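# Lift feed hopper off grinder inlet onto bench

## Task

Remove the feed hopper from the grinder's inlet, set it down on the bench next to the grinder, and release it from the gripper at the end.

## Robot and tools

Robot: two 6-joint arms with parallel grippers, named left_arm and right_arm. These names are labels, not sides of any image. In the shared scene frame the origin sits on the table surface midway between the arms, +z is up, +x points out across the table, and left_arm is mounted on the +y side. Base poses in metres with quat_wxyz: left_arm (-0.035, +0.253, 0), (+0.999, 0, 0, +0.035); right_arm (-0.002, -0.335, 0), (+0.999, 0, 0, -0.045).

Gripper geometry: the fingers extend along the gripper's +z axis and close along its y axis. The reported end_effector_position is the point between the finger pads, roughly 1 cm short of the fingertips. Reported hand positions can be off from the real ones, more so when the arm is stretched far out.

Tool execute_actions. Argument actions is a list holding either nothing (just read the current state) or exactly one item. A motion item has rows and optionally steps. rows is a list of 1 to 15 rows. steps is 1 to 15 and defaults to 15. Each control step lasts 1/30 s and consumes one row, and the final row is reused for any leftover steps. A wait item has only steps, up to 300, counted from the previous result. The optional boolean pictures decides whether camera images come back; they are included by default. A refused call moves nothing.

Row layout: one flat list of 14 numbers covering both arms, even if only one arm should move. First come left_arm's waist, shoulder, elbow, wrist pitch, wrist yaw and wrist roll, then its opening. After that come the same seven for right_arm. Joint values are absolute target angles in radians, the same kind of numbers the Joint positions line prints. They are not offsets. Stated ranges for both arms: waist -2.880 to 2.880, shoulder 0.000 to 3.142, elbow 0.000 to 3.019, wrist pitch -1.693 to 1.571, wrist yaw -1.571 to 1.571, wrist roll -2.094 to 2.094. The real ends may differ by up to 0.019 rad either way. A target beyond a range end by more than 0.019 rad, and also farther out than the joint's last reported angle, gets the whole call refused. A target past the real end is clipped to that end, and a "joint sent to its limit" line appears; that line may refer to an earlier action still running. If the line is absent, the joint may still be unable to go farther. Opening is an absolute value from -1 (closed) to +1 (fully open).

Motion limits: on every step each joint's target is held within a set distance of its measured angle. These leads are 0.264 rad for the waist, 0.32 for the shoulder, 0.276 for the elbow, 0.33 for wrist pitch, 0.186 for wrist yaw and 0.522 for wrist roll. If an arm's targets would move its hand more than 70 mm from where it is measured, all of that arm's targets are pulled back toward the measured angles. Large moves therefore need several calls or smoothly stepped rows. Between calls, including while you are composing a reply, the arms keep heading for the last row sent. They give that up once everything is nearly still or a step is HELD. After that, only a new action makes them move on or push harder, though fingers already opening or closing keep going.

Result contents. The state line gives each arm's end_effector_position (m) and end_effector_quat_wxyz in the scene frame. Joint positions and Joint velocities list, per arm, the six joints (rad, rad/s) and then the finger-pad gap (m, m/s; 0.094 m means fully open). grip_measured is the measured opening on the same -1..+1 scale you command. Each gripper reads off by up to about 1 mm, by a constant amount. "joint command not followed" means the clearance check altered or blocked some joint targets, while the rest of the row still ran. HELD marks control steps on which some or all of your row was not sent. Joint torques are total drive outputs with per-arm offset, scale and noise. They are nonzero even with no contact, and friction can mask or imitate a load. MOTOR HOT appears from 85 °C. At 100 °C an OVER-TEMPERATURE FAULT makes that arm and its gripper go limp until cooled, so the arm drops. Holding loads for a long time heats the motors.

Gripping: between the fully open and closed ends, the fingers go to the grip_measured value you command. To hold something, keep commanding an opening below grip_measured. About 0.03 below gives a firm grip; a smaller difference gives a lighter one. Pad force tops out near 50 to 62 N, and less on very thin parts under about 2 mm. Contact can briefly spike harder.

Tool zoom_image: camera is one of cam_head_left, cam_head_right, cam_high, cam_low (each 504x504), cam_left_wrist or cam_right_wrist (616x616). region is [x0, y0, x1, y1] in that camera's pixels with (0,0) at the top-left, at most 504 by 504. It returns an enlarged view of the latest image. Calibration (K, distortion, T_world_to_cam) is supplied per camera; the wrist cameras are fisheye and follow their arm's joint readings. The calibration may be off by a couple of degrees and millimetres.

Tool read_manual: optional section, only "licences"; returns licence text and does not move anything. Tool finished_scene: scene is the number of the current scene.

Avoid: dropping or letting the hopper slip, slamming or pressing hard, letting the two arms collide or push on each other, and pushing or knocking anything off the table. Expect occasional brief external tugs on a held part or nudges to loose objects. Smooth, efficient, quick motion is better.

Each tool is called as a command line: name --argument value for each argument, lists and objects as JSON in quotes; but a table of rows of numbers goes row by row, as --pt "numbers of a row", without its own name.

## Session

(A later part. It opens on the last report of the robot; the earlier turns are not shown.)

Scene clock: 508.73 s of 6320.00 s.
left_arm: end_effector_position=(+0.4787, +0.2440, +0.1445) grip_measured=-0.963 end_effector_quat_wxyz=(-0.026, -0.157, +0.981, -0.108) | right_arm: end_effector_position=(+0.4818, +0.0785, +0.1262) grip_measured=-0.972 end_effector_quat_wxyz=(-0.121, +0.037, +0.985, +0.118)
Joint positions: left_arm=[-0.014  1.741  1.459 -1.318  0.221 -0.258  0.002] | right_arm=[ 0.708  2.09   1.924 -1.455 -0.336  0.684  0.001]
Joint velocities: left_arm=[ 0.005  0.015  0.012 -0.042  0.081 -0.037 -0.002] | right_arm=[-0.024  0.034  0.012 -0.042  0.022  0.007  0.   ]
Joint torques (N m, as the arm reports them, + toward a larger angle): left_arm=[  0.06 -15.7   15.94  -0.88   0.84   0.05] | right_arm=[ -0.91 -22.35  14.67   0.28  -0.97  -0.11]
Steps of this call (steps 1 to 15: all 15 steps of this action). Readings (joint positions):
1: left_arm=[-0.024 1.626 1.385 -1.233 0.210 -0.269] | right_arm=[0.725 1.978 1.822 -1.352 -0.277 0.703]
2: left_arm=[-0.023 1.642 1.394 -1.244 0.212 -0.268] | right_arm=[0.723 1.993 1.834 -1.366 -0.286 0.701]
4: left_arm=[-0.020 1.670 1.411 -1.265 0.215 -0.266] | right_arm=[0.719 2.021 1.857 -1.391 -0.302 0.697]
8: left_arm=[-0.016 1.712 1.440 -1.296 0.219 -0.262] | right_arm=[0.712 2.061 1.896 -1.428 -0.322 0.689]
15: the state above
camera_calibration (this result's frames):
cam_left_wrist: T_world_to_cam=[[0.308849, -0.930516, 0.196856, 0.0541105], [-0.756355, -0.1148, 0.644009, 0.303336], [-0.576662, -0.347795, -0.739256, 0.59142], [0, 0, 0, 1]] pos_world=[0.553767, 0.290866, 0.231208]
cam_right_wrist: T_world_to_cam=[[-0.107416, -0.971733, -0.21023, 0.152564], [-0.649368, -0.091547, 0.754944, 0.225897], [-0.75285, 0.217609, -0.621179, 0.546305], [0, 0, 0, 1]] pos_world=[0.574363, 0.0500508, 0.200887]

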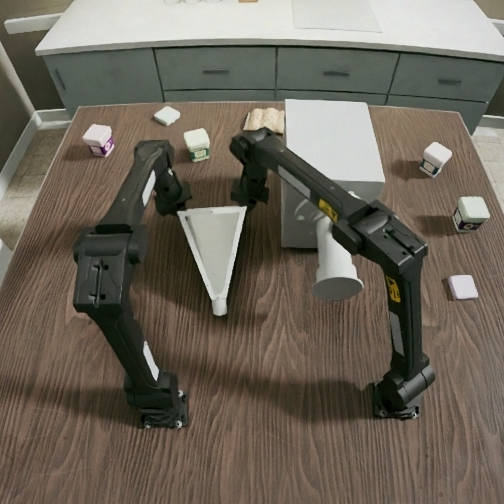

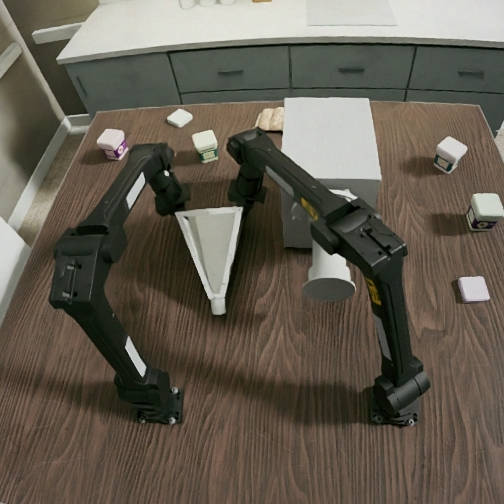

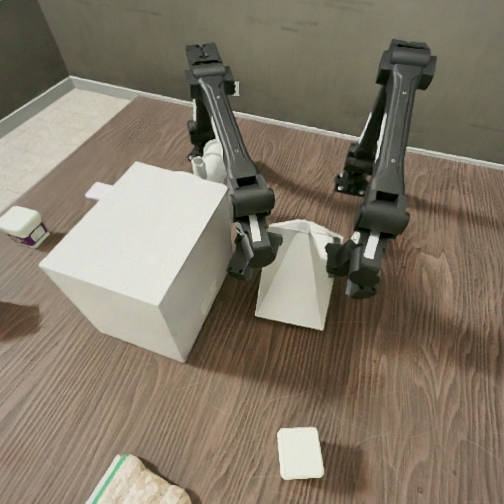

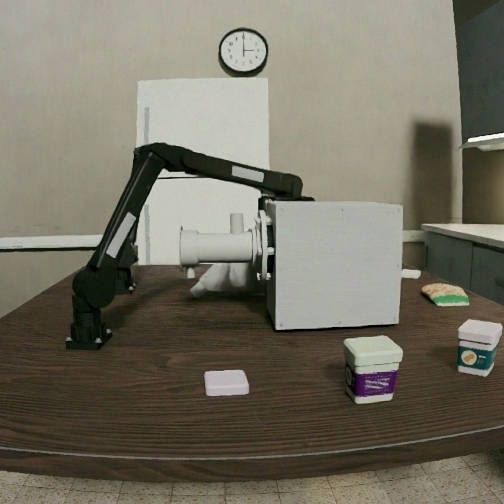

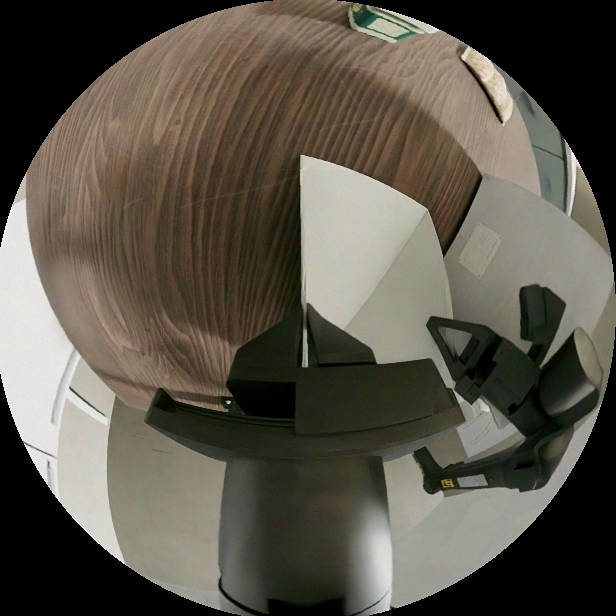

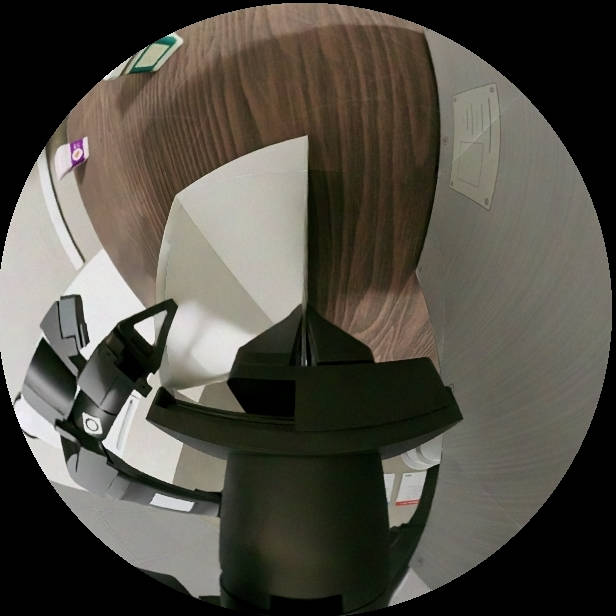

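execute_actions --actions '[{"rows":[[-0.005,1.72,1.515,-1.33,0.232,-0.253,-1,0.70,2.078,1.985,-1.462,-0.35,0.683,-1],[-0.008,1.72,1.50,-1.325,0.228,-0.255,-1,0.703,2.075,1.968,-1.458,-0.345,0.684,-1],[-0.01,1.72,1.49,-1.322,0.226,-0.256,-1,0.705,2.073,1.955,-1.456,-0.342,0.684,-1],[-0.01,1.72,1.484,-1.322,0.226,-0.256,-1,0.705,2.073,1.949,-1.456,-0.342,0.684,-1],[-0.01,1.72,1.478,-1.322,0.226,-0.256,-1,0.705,2.073,1.943,-1.456,-0.342,0.684,-1],[-0.01,1.72,1.472,-1.322,0.226,-0.256,-1,0.705,2.073,1.937,-1.456,-0.342,0.684,-1],[-0.01,1.72,1.466,-1.322,0.226,-0.256,-1,0.705,2.073,1.931,-1.456,-0.342,0.684,-1],[-0.01,1.72,1.46,-1.322,0.226,-0.256,-1,0.705,2.073,1.925,-1.456,-0.342,0.684,-1],[-0.01,1.72,1.454,-1.322,0.226,-0.256,-1,0.705,2.073,1.919,-1.456,-0.342,0.684,-1],[-0.01,1.72,1.448,-1.322,0.226,-0.256,-1,0.705,2.073,1.913,-1.456,-0.342,0.684,-1]],"steps":15}]'

Scene clock: 514.93 s of 6320.00 s.
left_arm: end_effector_position=(+0.4720, +0.2435, +0.1378) grip_measured=-0.963 end_effector_quat_wxyz=(-0.035, -0.159, +0.981, -0.108) | right_arm: end_effector_position=(+0.4756, +0.0768, +0.1196) grip_measured=-0.972 end_effector_quat_wxyz=(-0.131, +0.037, +0.984, +0.113)
Joint positions: left_arm=[-0.013  1.741  1.44  -1.319  0.223 -0.259  0.002] | right_arm=[ 0.711  2.091  1.905 -1.457 -0.34   0.684  0.001]
Joint velocities: left_arm=[-0.015  0.005 -0.007  0.002 -0.007 -0.022  0.   ] | right_arm=[-0.005  0.015 -0.007 -0.022 -0.037  0.066  0.   ]
Joint torques (N m, as the arm reports them, + toward a larger angle): left_arm=[ -1.41 -16.08   9.86   0.01   0.29   0.03] | right_arm=[ -1.1  -23.97   9.16   0.52  -0.23   0.  ]
Steps of this call (steps 1 to 15: the robot went on to your last target; steps 16 to 90: nothing new was sent; then 2.70 s passed at rest; steps 91 to 105: all 15 steps of this action). Readings (joint positions):
91: left_arm=[-0.013 1.741 1.459 -1.320 0.222 -0.258] | right_arm=[0.708 2.091 1.924 -1.457 -0.336 0.684]
92: left_arm=[-0.013 1.741 1.459 -1.320 0.221 -0.258] | right_arm=[0.708 2.091 1.924 -1.457 -0.335 0.684]
94: left_arm=[-0.013 1.741 1.459 -1.320 0.221 -0.258] | right_arm=[0.708 2.091 1.924 -1.457 -0.334 0.684]
98: left_arm=[-0.013 1.741 1.458 -1.320 0.221 -0.258] | right_arm=[0.708 2.091 1.922 -1.457 -0.334 0.684]
105: the state above
camera_calibration (this result's frames):
cam_left_wrist: T_world_to_cam=[[0.313467, -0.92975, 0.193141, 0.0552154], [-0.743358, -0.113694, 0.65916, 0.294024], [-0.590895, -0.350198, -0.726776, 0.588095], [0, 0, 0, 1]] pos_world=[0.54876, 0.290715, 0.222941]
cam_right_wrist: T_world_to_cam=[[-0.109384, -0.973598, -0.200354, 0.148752], [-0.634636, -0.0867283, 0.76793, 0.217764], [-0.765031, 0.211151, -0.608393, 0.542715], [0, 0, 0, 1]] pos_world=[0.569666, 0.0491162, 0.19276]

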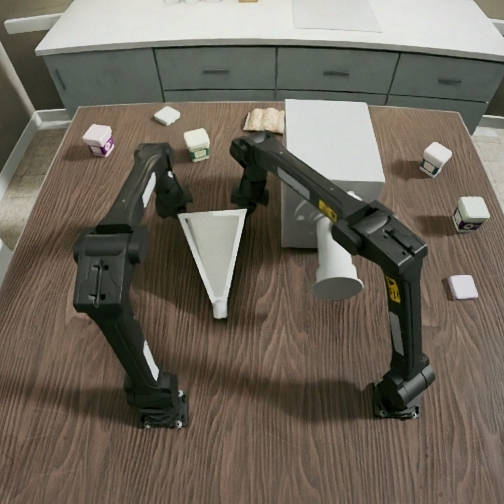

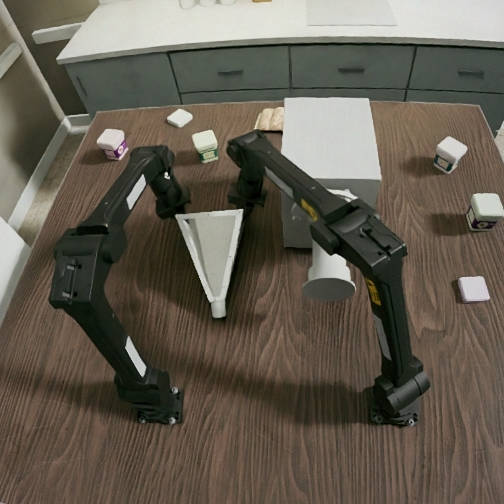

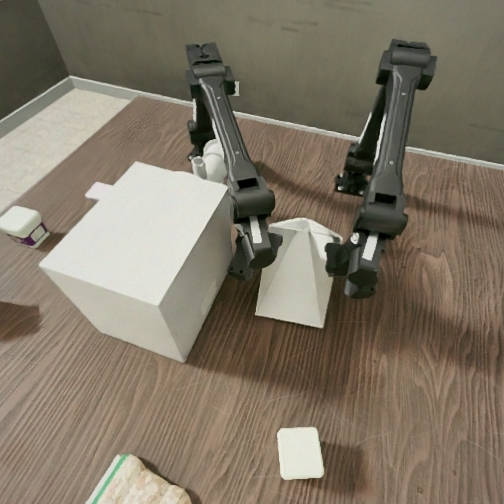

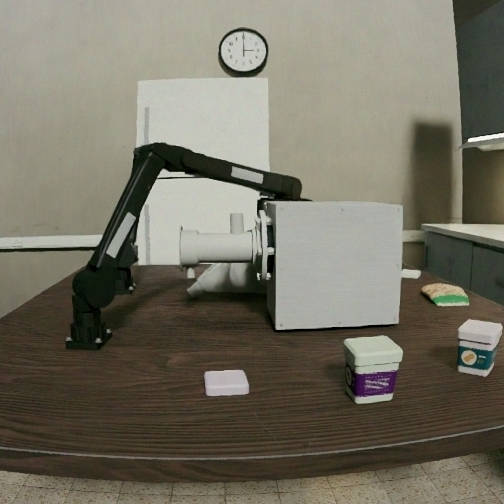

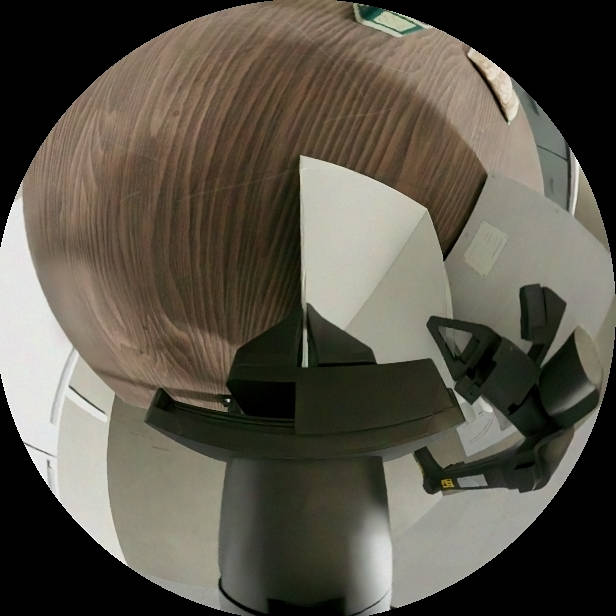

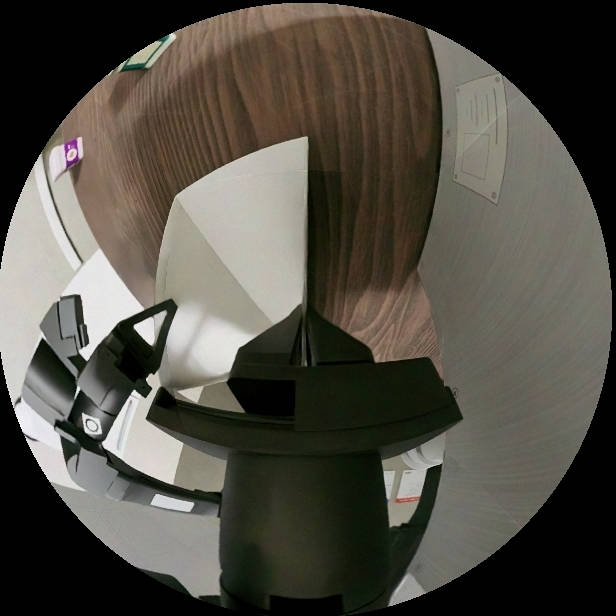

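execute_actions --actions '[{"rows":[[-0.012,1.727,1.446,-1.322,0.224,-0.258,-1,0.708,2.079,1.911,-1.457,-0.341,0.684,-1],[-0.012,1.734,1.444,-1.322,0.224,-0.258,-1,0.710,2.085,1.909,-1.457,-0.341,0.684,-1],[-0.012,1.741,1.442,-1.322,0.224,-0.258,-1,0.710,2.091,1.907,-1.457,-0.341,0.684,-1],[-0.012,1.747,1.44,-1.322,0.224,-0.258,-1,0.710,2.097,1.905,-1.457,-0.341,0.684,-1]],"steps":10}]' --pictures false

Scene clock: 519.83 s of 6320.00 s.
left_arm: end_effector_position=(+0.4721, +0.2428, +0.1331) grip_measured=-0.963 end_effector_quat_wxyz=(-0.040, -0.159, +0.980, -0.109) | right_arm: end_effector_position=(+0.4745, +0.0759, +0.1166) grip_measured=-0.972 end_effector_quat_wxyz=(-0.133, +0.040, +0.984, +0.111)
Joint positions: left_arm=[-0.014  1.751  1.44  -1.319  0.225 -0.259  0.002] | right_arm=[ 0.711  2.093  1.901 -1.457 -0.34   0.688  0.001]
Joint velocities: left_arm=[-0.024  0.015 -0.007 -0.007 -0.037 -0.022 -0.001] | right_arm=[-0.015 -0.005 -0.007  0.002  0.081  0.022 -0.   ]
Joint torques (N m, as the arm reports them, + toward a larger angle): left_arm=[ -1.15 -14.82   9.15  -0.06   0.08   0.02] | right_arm=[  0.32 -20.75   8.63   0.63  -0.2   -0.08]
Steps of this call (steps 1 to 15: the robot went on to your last target; steps 16 to 90: nothing new was sent; then 1.57 s passed at rest; steps 91 to 100: all 10 steps of this action). Readings (joint positions):
91: left_arm=[-0.013 1.741 1.440 -1.319 0.223 -0.259] | right_arm=[0.711 2.091 1.905 -1.457 -0.340 0.684]
92: left_arm=[-0.013 1.741 1.440 -1.319 0.223 -0.259] | right_arm=[0.711 2.091 1.905 -1.457 -0.340 0.684]
94: left_arm=[-0.013 1.744 1.440 -1.319 0.223 -0.259] | right_arm=[0.711 2.091 1.904 -1.457 -0.340 0.684]
98: left_arm=[-0.014 1.749 1.440 -1.319 0.225 -0.259] | right_arm=[0.711 2.092 1.901 -1.457 -0.340 0.688]
100: the state above

execute_actions --actions '[{"rows":[[-0.013,1.752,1.438,-1.322,0.225,-0.259,-1,0.710,2.10,1.901,-1.457,-0.341,0.687,-1],[-0.013,1.757,1.436,-1.322,0.225,-0.259,-1,0.710,2.104,1.898,-1.457,-0.341,0.687,-1],[-0.013,1.762,1.434,-1.322,0.225,-0.259,-1,0.710,2.108,1.895,-1.457,-0.341,0.687,-1]],"steps":10}]'

Scene clock: 524.30 s of 6320.00 s.
left_arm: end_effector_position=(+0.4702, +0.2416, +0.1253) grip_measured=-0.963 end_effector_quat_wxyz=(-0.050, -0.159, +0.980, -0.109) | right_arm: end_effector_position=(+0.4721, +0.0747, +0.1098) grip_measured=-0.972 end_effector_quat_wxyz=(-0.140, +0.043, +0.983, +0.107)
Joint positions: left_arm=[-0.015  1.763  1.435 -1.319  0.228 -0.259  0.002] | right_arm=[ 0.711  2.1    1.893 -1.457 -0.343  0.693  0.001]
Joint velocities: left_arm=[-0.005  0.015 -0.037 -0.022  0.022 -0.081 -0.001] | right_arm=[-0.015  0.015 -0.002 -0.007  0.037 -0.007 -0.   ]
Joint torques (N m, as the arm reports them, + toward a larger angle): left_arm=[ -1.35 -14.92   9.09  -0.09   0.     0.01] | right_arm=[  0.34 -21.72   8.59   0.33  -0.15  -0.1 ]
Steps of this call (steps 1 to 15: the robot went on to your last target; steps 16 to 90: nothing new was sent; then 1.13 s passed at rest; steps 91 to 100: all 10 steps of this action). Readings (joint positions):
91: left_arm=[-0.014 1.751 1.440 -1.319 0.226 -0.259] | right_arm=[0.711 2.093 1.901 -1.457 -0.340 0.689]
92: left_arm=[-0.014 1.751 1.440 -1.319 0.226 -0.259] | right_arm=[0.711 2.093 1.900 -1.457 -0.340 0.689]
94: left_arm=[-0.014 1.753 1.438 -1.319 0.227 -0.259] | right_arm=[0.711 2.094 1.898 -1.457 -0.341 0.691]
98: left_arm=[-0.015 1.761 1.436 -1.319 0.228 -0.259] | right_arm=[0.711 2.098 1.894 -1.457 -0.342 0.693]
100: the state above
camera_calibration (this result's frames):
cam_left_wrist: T_world_to_cam=[[0.317265, -0.929008, 0.190493, 0.0548189], [-0.7251, -0.108175, 0.680095, 0.288153], [-0.611206, -0.353897, -0.707943, 0.585304], [0, 0, 0, 1]] pos_world=[0.54929, 0.289235, 0.207948]
cam_right_wrist: T_world_to_cam=[[-0.121647, -0.975141, -0.185209, 0.148645], [-0.619018, -0.071329, 0.782131, 0.212862], [-0.775899, 0.209791, -0.594953, 0.538227], [0, 0, 0, 1]] pos_world=[0.567457, 0.0472182, 0.181264]

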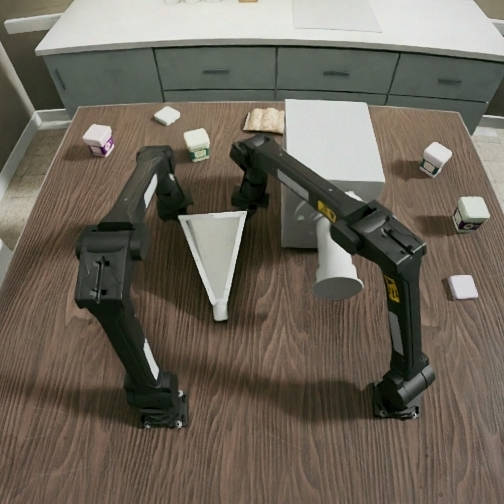

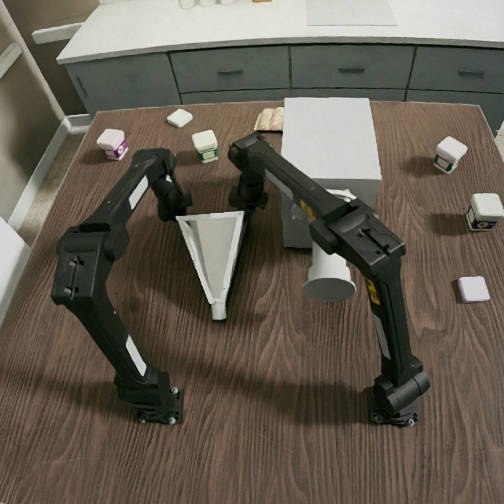

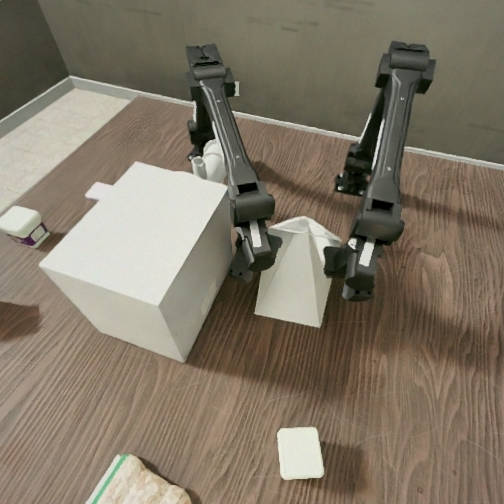

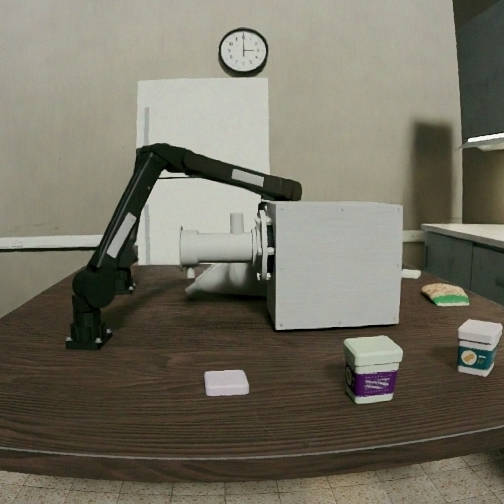

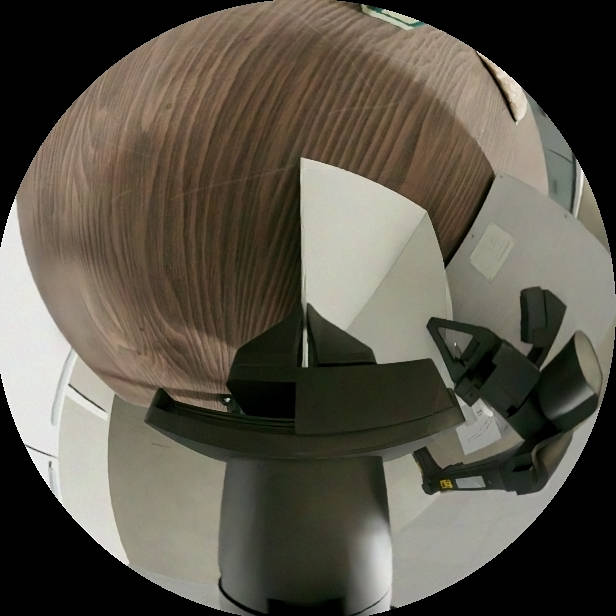

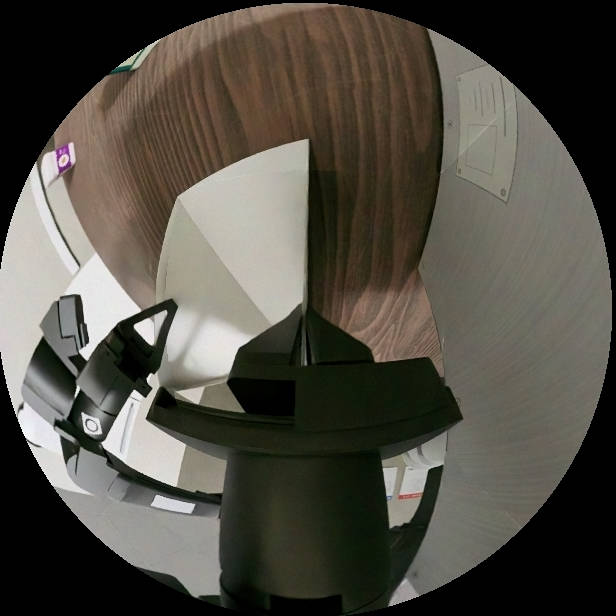

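execute_actions --actions '[]'

Scene clock: 533.67 s of 6320.00 s.
left_arm: end_effector_position=(+0.4700, +0.2416, +0.1243) grip_measured=-0.963 end_effector_quat_wxyz=(-0.051, -0.159, +0.980, -0.109) | right_arm: end_effector_position=(+0.4720, +0.0747, +0.1087) grip_measured=-0.972 end_effector_quat_wxyz=(-0.141, +0.044, +0.983, +0.106)
Joint positions: left_arm=[-0.015  1.765  1.435 -1.319  0.228 -0.259  0.002] | right_arm=[ 0.711  2.101  1.893 -1.457 -0.343  0.693  0.001]
Joint velocities: left_arm=[-0.015  0.005 -0.002 -0.007  0.022  0.037  0.   ] | right_arm=[-0.005  0.005 -0.027  0.002 -0.022  0.007 -0.001]
Joint torques (N m, as the arm reports them, + toward a larger angle): left_arm=[ -1.46 -14.99   9.01  -0.08   0.04   0.01] | right_arm=[  0.93 -20.9    8.78   0.51  -0.09  -0.07]
Steps of this call (steps 1 to 15: the robot went on to your last target; steps 16 to 90: nothing new was sent; then 6.37 s passed at rest). Readings (joint positions):
1: left_arm=[-0.015 1.765 1.435 -1.319 0.228 -0.259] | right_arm=[0.711 2.101 1.893 -1.457 -0.343 0.693]
2: left_arm=[-0.015 1.765 1.435 -1.319 0.228 -0.259] | right_arm=[0.711 2.101 1.893 -1.457 -0.343 0.693]
4: left_arm=[-0.015 1.765 1.435 -1.319 0.228 -0.259] | right_arm=[0.711 2.101 1.893 -1.457 -0.343 0.693]
8: left_arm=[-0.015 1.765 1.435 -1.319 0.228 -0.259] | right_arm=[0.711 2.101 1.893 -1.457 -0.343 0.693]
90: the state above
All arms were judged still, so your last target was given up. Only a new action makes them travel on or press farther. Fingers that are still opening or closing keep moving.
camera_calibration (this result's frames):
cam_left_wrist: T_world_to_cam=[[0.3177, -0.928984, 0.189884, 0.0549245], [-0.723543, -0.10809, 0.681763, 0.287799], [-0.612823, -0.353985, -0.7065, 0.585068], [0, 0, 0, 1]] pos_world=[0.549328, 0.289238, 0.206711]
cam_right_wrist: T_world_to_cam=[[-0.122009, -0.975285, -0.184212, 0.148472], [-0.617633, -0.0706803, 0.783284, 0.21274], [-0.776945, 0.209343, -0.593745, 0.537895], [0, 0, 0, 1]] pos_world=[0.567425, 0.0472349, 0.180087]

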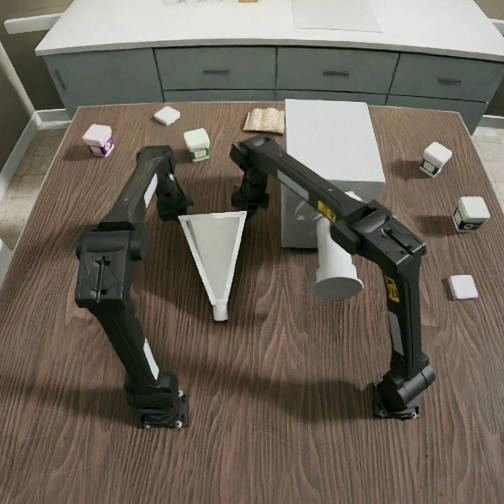

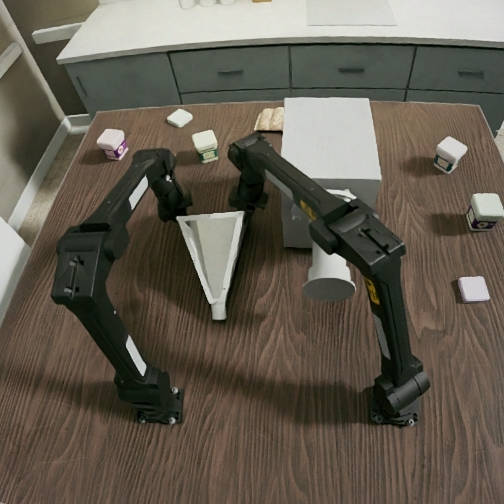

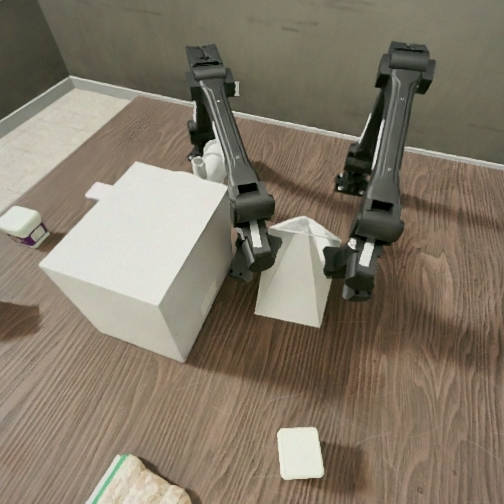

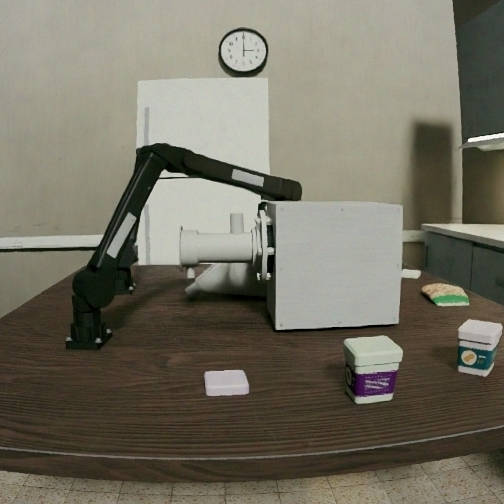

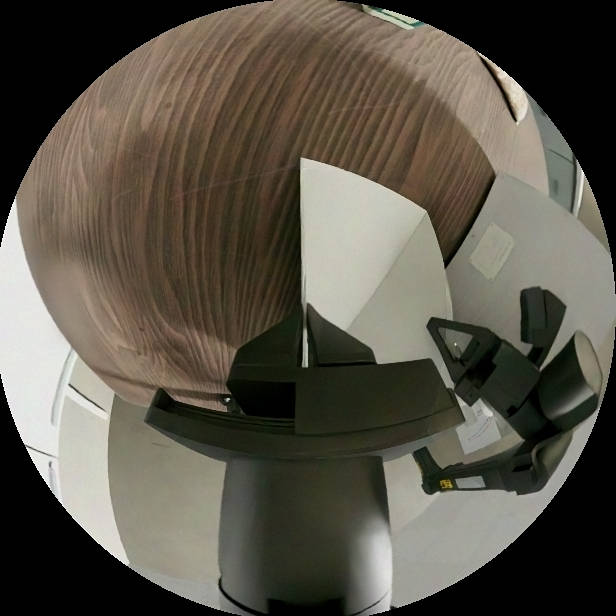

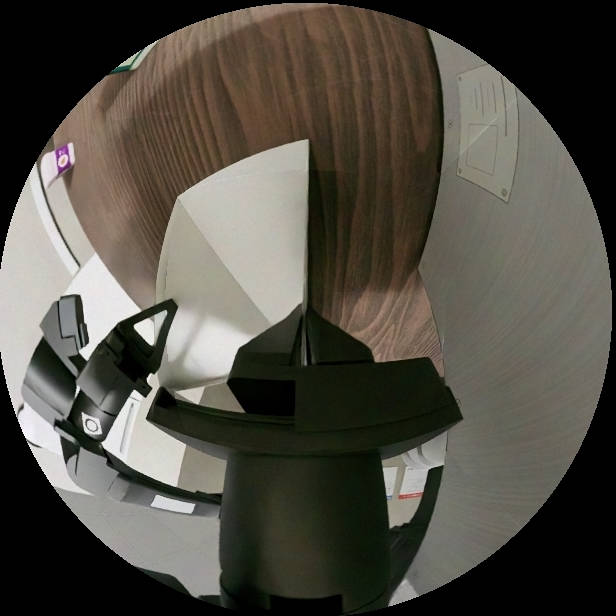

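zoom_image --camera "cam_low" --region '[160, 230, 300, 320]'

zoom_image --camera "cam_high" --region '[220, 200, 400, 350]'

Region (160, 230, 300, 320) of cam_low's 504x504 image, scaled by 3.600, with more detail than that image has; it fills the top 324 rows of this view, and the rest is white.

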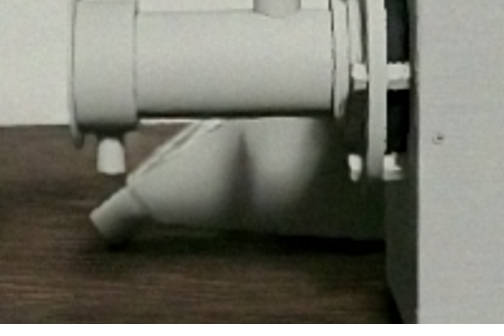

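Region (220, 200, 400, 350) of cam_high's 504x504 image, scaled by 2.800, with more detail than that image has.

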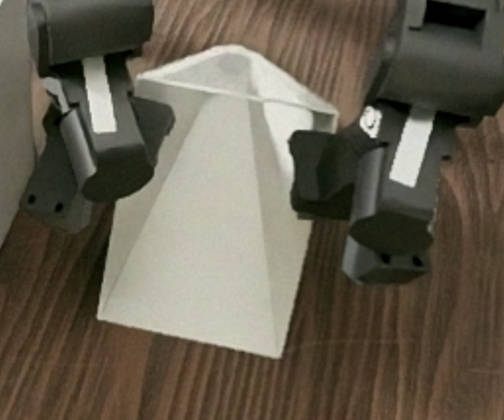

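execute_actions --actions '[{"rows": [[-0.014,1.770,1.432,-1.322,0.226,-0.259,-1,0.711,2.104,1.893,-1.457,-0.342,0.690,-1],[-0.014,1.778,1.428,-1.324,0.226,-0.259,-1,0.711,2.108,1.892,-1.457,-0.342,0.690,-1]], "steps": 15}]' --pictures false

Scene clock: 542.17 s of 6320.00 s.
left_arm: end_effector_position=(+0.4699, +0.2415, +0.1232) grip_measured=-0.963 end_effector_quat_wxyz=(-0.052, -0.160, +0.980, -0.109) | right_arm: end_effector_position=(+0.4718, +0.0747, +0.1086) grip_measured=-0.972 end_effector_quat_wxyz=(-0.141, +0.045, +0.983, +0.106)
Joint positions: left_arm=[-0.015  1.767  1.434 -1.319  0.229 -0.259  0.002] | right_arm=[ 0.711  2.101  1.892 -1.457 -0.343  0.696  0.001]
Joint velocities: left_arm=[ 0.005  0.005 -0.002  0.022 -0.007 -0.007  0.001] | right_arm=[-0.005  0.005  0.002  0.007  0.007  0.037 -0.   ]
Joint torques (N m, as the arm reports them, + toward a larger angle): left_arm=[ -1.44 -14.01   8.48  -0.19   0.06   0.01] | right_arm=[  1.19 -20.96   8.51   0.17  -0.18  -0.05]
Steps of this call (steps 1 to 90: nothing new was sent; then 5.00 s passed at rest; steps 91 to 105: all 15 steps of this action). Readings (joint positions):
91: left_arm=[-0.015 1.765 1.435 -1.319 0.228 -0.259] | right_arm=[0.711 2.101 1.893 -1.457 -0.343 0.693]
92: left_arm=[-0.015 1.766 1.434 -1.319 0.228 -0.259] | right_arm=[0.711 2.101 1.893 -1.457 -0.343 0.694]
94: left_arm=[-0.015 1.767 1.434 -1.319 0.229 -0.259] | right_arm=[0.711 2.101 1.892 -1.457 -0.343 0.695]
98: left_arm=[-0.015 1.767 1.434 -1.319 0.229 -0.259] | right_arm=[0.711 2.101 1.892 -1.457 -0.343 0.696]
105: the state above

Barely moves — it's resting now. Release gradually.

execute_actions --actions '[{"rows": [[-0.015,1.767,1.436,-1.319,0.229,-0.259,-0.96,0.711,2.101,1.894,-1.457,-0.343,0.696,-0.97],[-0.015,1.767,1.436,-1.319,0.229,-0.259,-0.95,0.711,2.101,1.894,-1.457,-0.343,0.696,-0.96],[-0.015,1.767,1.436,-1.319,0.229,-0.259,-0.94,0.711,2.101,1.894,-1.457,-0.343,0.696,-0.95],[-0.015,1.767,1.436,-1.319,0.229,-0.259,-0.93,0.711,2.101,1.894,-1.457,-0.343,0.696,-0.94],[-0.015,1.767,1.436,-1.319,0.229,-0.259,-0.91,0.711,2.101,1.894,-1.457,-0.343,0.696,-0.92],[-0.015,1.767,1.436,-1.319,0.229,-0.259,-0.88,0.711,2.101,1.894,-1.457,-0.343,0.696,-0.89],[-0.015,1.767,1.436,-1.319,0.229,-0.259,-0.84,0.711,2.101,1.894,-1.457,-0.343,0.696,-0.85],[-0.015,1.767,1.436,-1.319,0.229,-0.259,-0.78,0.711,2.101,1.894,-1.457,-0.343,0.696,-0.79],[-0.015,1.767,1.436,-1.319,0.229,-0.259,-0.7,0.711,2.101,1.894,-1.457,-0.343,0.696,-0.7],[-0.015,1.767,1.436,-1.319,0.229,-0.259,-0.62,0.711,2.101,1.894,-1.457,-0.343,0.696,-0.62]], "steps": 15}]'

Scene clock: 549.57 s of 6320.00 s.
left_arm: end_effector_position=(+0.4699, +0.2413, +0.1233) grip_measured=-0.622 end_effector_quat_wxyz=(-0.052, -0.160, +0.980, -0.110) | right_arm: end_effector_position=(+0.4718, +0.0747, +0.1086) grip_measured=-0.623 end_effector_quat_wxyz=(-0.141, +0.045, +0.983, +0.106)
Joint positions: left_arm=[-0.015  1.767  1.434 -1.319  0.23  -0.259  0.018] | right_arm=[ 0.711  2.101  1.892 -1.457 -0.343  0.696  0.018]
Joint velocities: left_arm=[-0.005 -0.005 -0.007 -0.007 -0.022 -0.051  0.001] | right_arm=[-0.005 -0.015 -0.007 -0.007 -0.066 -0.095  0.   ]
Joint torques (N m, as the arm reports them, + toward a larger angle): left_arm=[ -1.41 -14.82   9.17   0.03   0.14   0.01] | right_arm=[  0.13 -21.8    8.97   0.29  -0.16   0.02]
Steps of this call (steps 1 to 15: the robot went on to your last target; steps 16 to 90: nothing new was sent; then 3.90 s passed at rest; steps 91 to 105: all 15 steps of this action). Readings (joint positions):
91: left_arm=[-0.015 1.767 1.434 -1.319 0.229 -0.259] | right_arm=[0.711 2.101 1.892 -1.457 -0.343 0.696]
92: left_arm=[-0.015 1.767 1.434 -1.319 0.230 -0.259] | right_arm=[0.711 2.101 1.892 -1.457 -0.343 0.696]
94: left_arm=[-0.015 1.767 1.434 -1.319 0.230 -0.259] | right_arm=[0.711 2.101 1.892 -1.457 -0.343 0.696]
98: left_arm=[-0.015 1.767 1.434 -1.319 0.230 -0.259] | right_arm=[0.711 2.101 1.892 -1.457 -0.343 0.696]
105: the state above
camera_calibration (this result's frames):
cam_left_wrist: T_world_to_cam=[[0.318257, -0.92855, 0.19107, 0.0543339], [-0.722038, -0.106819, 0.683558, 0.2871], [-0.614307, -0.355507, -0.704444, 0.584996], [0, 0, 0, 1]] pos_world=[0.549372, 0.289089, 0.205466]
cam_right_wrist: T_world_to_cam=[[-0.125056, -0.975061, -0.183349, 0.149745], [-0.616888, -0.0683186, 0.78408, 0.212131], [-0.777052, 0.21116, -0.59296, 0.53756], [0, 0, 0, 1]] pos_world=[0.5673, 0.0469922, 0.17988]

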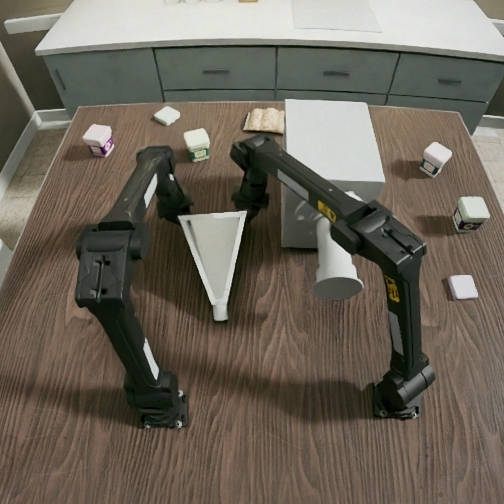

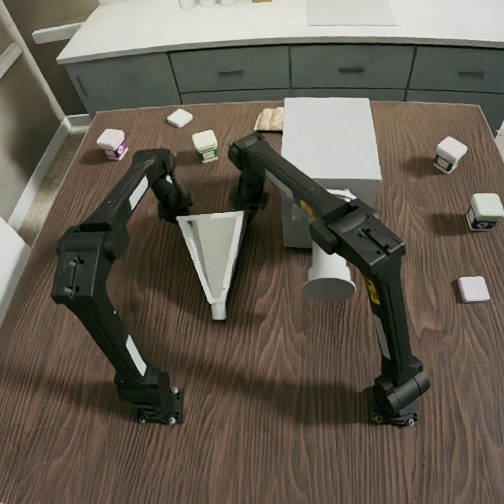

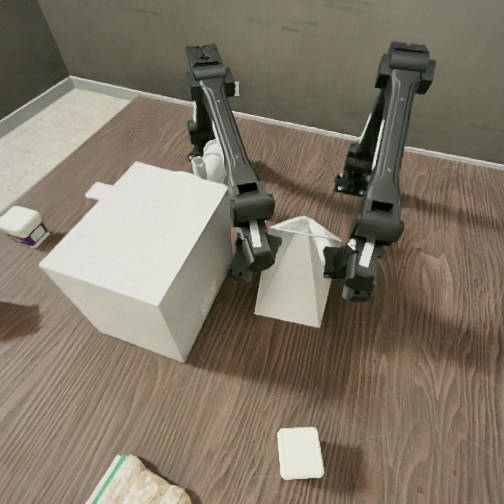

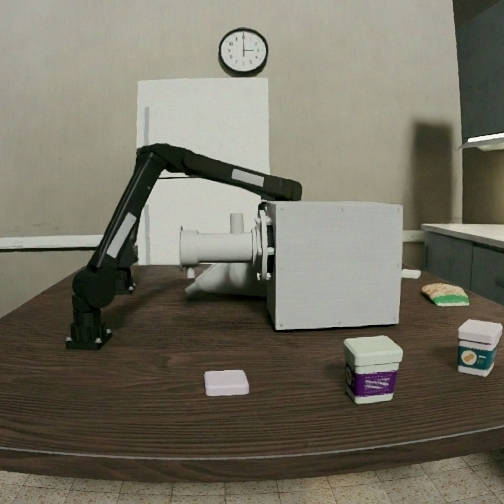

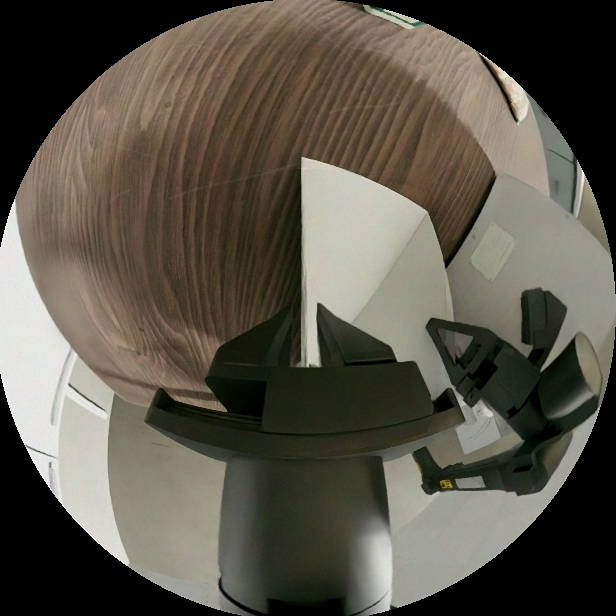

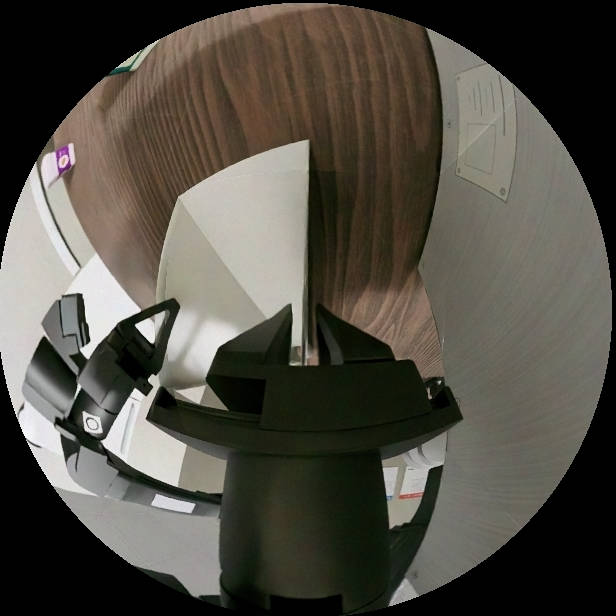

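execute_actions --actions '[{"rows": [[-0.015,1.763,1.46,-1.325,0.229,-0.259,-0.55,0.711,2.098,1.92,-1.463,-0.343,0.696,-0.55],[-0.015,1.759,1.48,-1.333,0.229,-0.259,-0.5,0.711,2.095,1.94,-1.470,-0.343,0.696,-0.5],[-0.015,1.755,1.486,-1.342,0.229,-0.259,-0.5,0.711,2.092,1.946,-1.478,-0.343,0.696,-0.5],[-0.015,1.751,1.492,-1.352,0.229,-0.259,-0.5,0.711,2.089,1.952,-1.487,-0.343,0.696,-0.5],[-0.015,1.747,1.498,-1.362,0.229,-0.259,-0.5,0.711,2.086,1.958,-1.496,-0.343,0.696,-0.5],[-0.015,1.743,1.504,-1.372,0.229,-0.259,-0.5,0.711,2.083,1.964,-1.505,-0.343,0.696,-0.5],[-0.015,1.739,1.510,-1.382,0.229,-0.259,-0.5,0.711,2.080,1.970,-1.514,-0.343,0.696,-0.5],[-0.015,1.735,1.516,-1.392,0.229,-0.259,-0.5,0.711,2.077,1.976,-1.523,-0.343,0.696,-0.5],[-0.015,1.731,1.522,-1.402,0.229,-0.259,-0.5,0.711,2.074,1.982,-1.532,-0.343,0.696,-0.5],[-0.015,1.727,1.528,-1.412,0.229,-0.259,-0.5,0.711,2.071,1.988,-1.541,-0.343,0.696,-0.5],[-0.015,1.723,1.534,-1.422,0.229,-0.259,-0.5,0.711,2.068,1.994,-1.550,-0.343,0.696,-0.5],[-0.015,1.717,1.540,-1.432,0.229,-0.259,-0.5,0.711,2.062,2.000,-1.559,-0.343,0.696,-0.5]], "steps": 15}]'

Scene clock: 558.97 s of 6320.00 s.
left_arm: end_effector_position=(+0.4646, +0.2410, +0.1566) grip_measured=-0.502 end_effector_quat_wxyz=(-0.061, -0.161, +0.979, -0.109) | right_arm: end_effector_position=(+0.4687, +0.0724, +0.1413) grip_measured=-0.503 end_effector_quat_wxyz=(-0.147, +0.046, +0.983, +0.102)
Joint positions: left_arm=[-0.015  1.741  1.488 -1.418  0.23  -0.259  0.023] | right_arm=[ 0.711  2.084  1.949 -1.546 -0.343  0.696  0.023]
Joint velocities: left_arm=[-0.015 -0.161  0.105 -0.061 -0.066 -0.095  0.   ] | right_arm=[-0.005 -0.142  0.061 -0.071  0.051 -0.022  0.001]
Joint torques (N m, as the arm reports them, + toward a larger angle): left_arm=[ -1.55 -15.89  13.77  -0.38   0.13   0.01] | right_arm=[ -0.16 -22.68  12.41   0.02  -0.19   0.02]
Steps of this call (steps 1 to 15: the robot went on to your last target; steps 16 to 90: nothing new was sent; then 5.90 s passed at rest; steps 91 to 105: all 15 steps of this action). Readings (joint positions):
91: left_arm=[-0.015 1.767 1.434 -1.319 0.230 -0.259] | right_arm=[0.711 2.101 1.892 -1.457 -0.343 0.696]
92: left_arm=[-0.015 1.767 1.434 -1.320 0.230 -0.259] | right_arm=[0.711 2.101 1.892 -1.457 -0.343 0.696]
94: left_arm=[-0.015 1.767 1.435 -1.328 0.230 -0.259] | right_arm=[0.711 2.101 1.894 -1.465 -0.343 0.696]
98: left_arm=[-0.015 1.767 1.450 -1.364 0.230 -0.259] | right_arm=[0.711 2.101 1.912 -1.497 -0.343 0.696]
105: the state above
camera_calibration (this result's frames):
cam_left_wrist: T_world_to_cam=[[0.321777, -0.928357, 0.186046, 0.0484783], [-0.709154, -0.106113, 0.697023, 0.252221], [-0.627344, -0.356221, -0.692492, 0.609496], [0, 0, 0, 1]] pos_world=[0.545628, 0.288884, 0.237248]
cam_right_wrist: T_world_to_cam=[[-0.127268, -0.976643, -0.173121, 0.152852], [-0.607106, -0.0613223, 0.792251, 0.178138], [-0.784363, 0.205931, -0.585121, 0.557675], [0, 0, 0, 1]] pos_world=[0.565022, 0.0453631, 0.211639]

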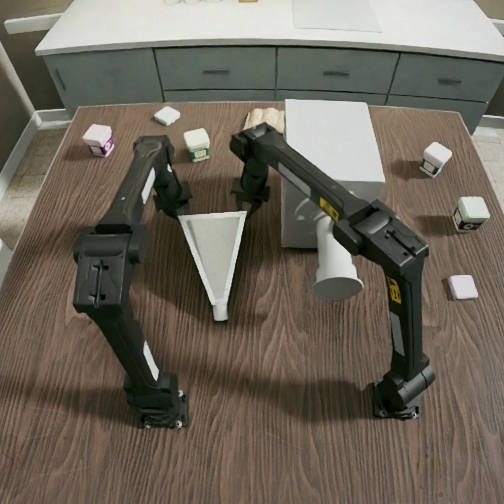

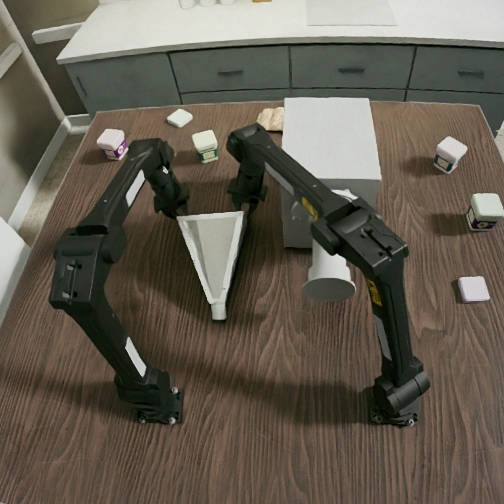

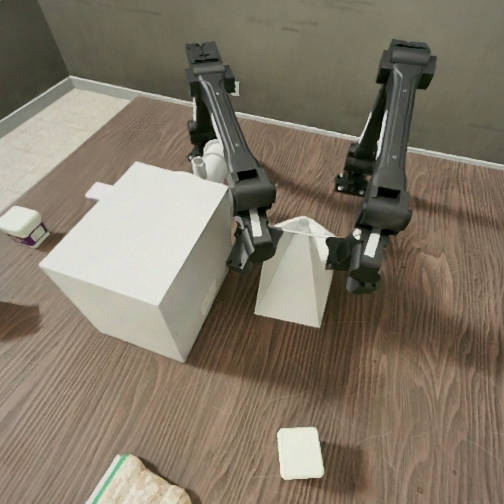

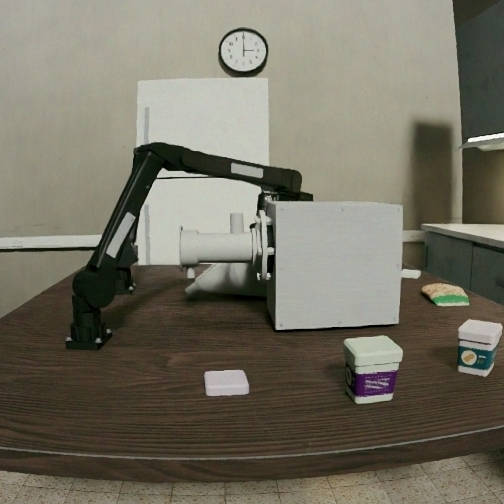

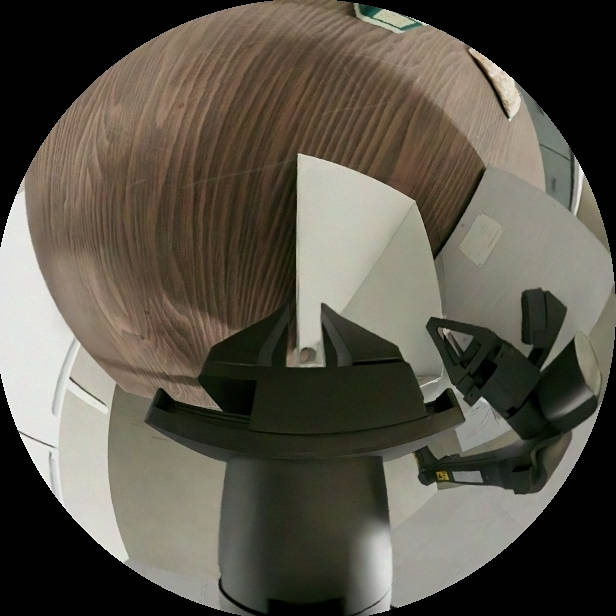

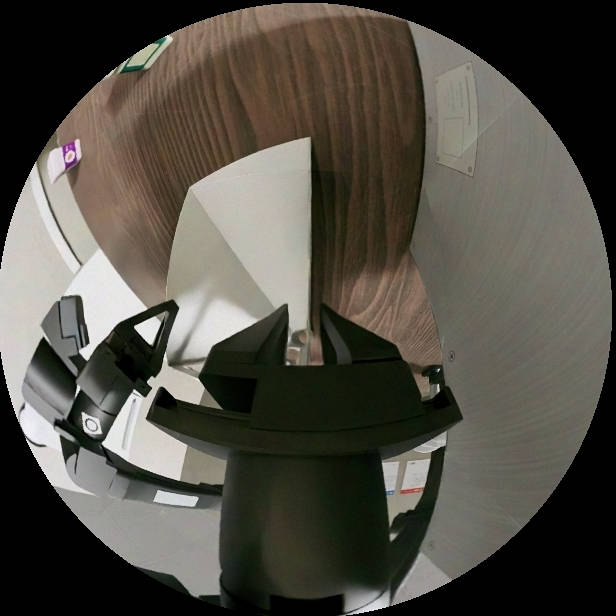

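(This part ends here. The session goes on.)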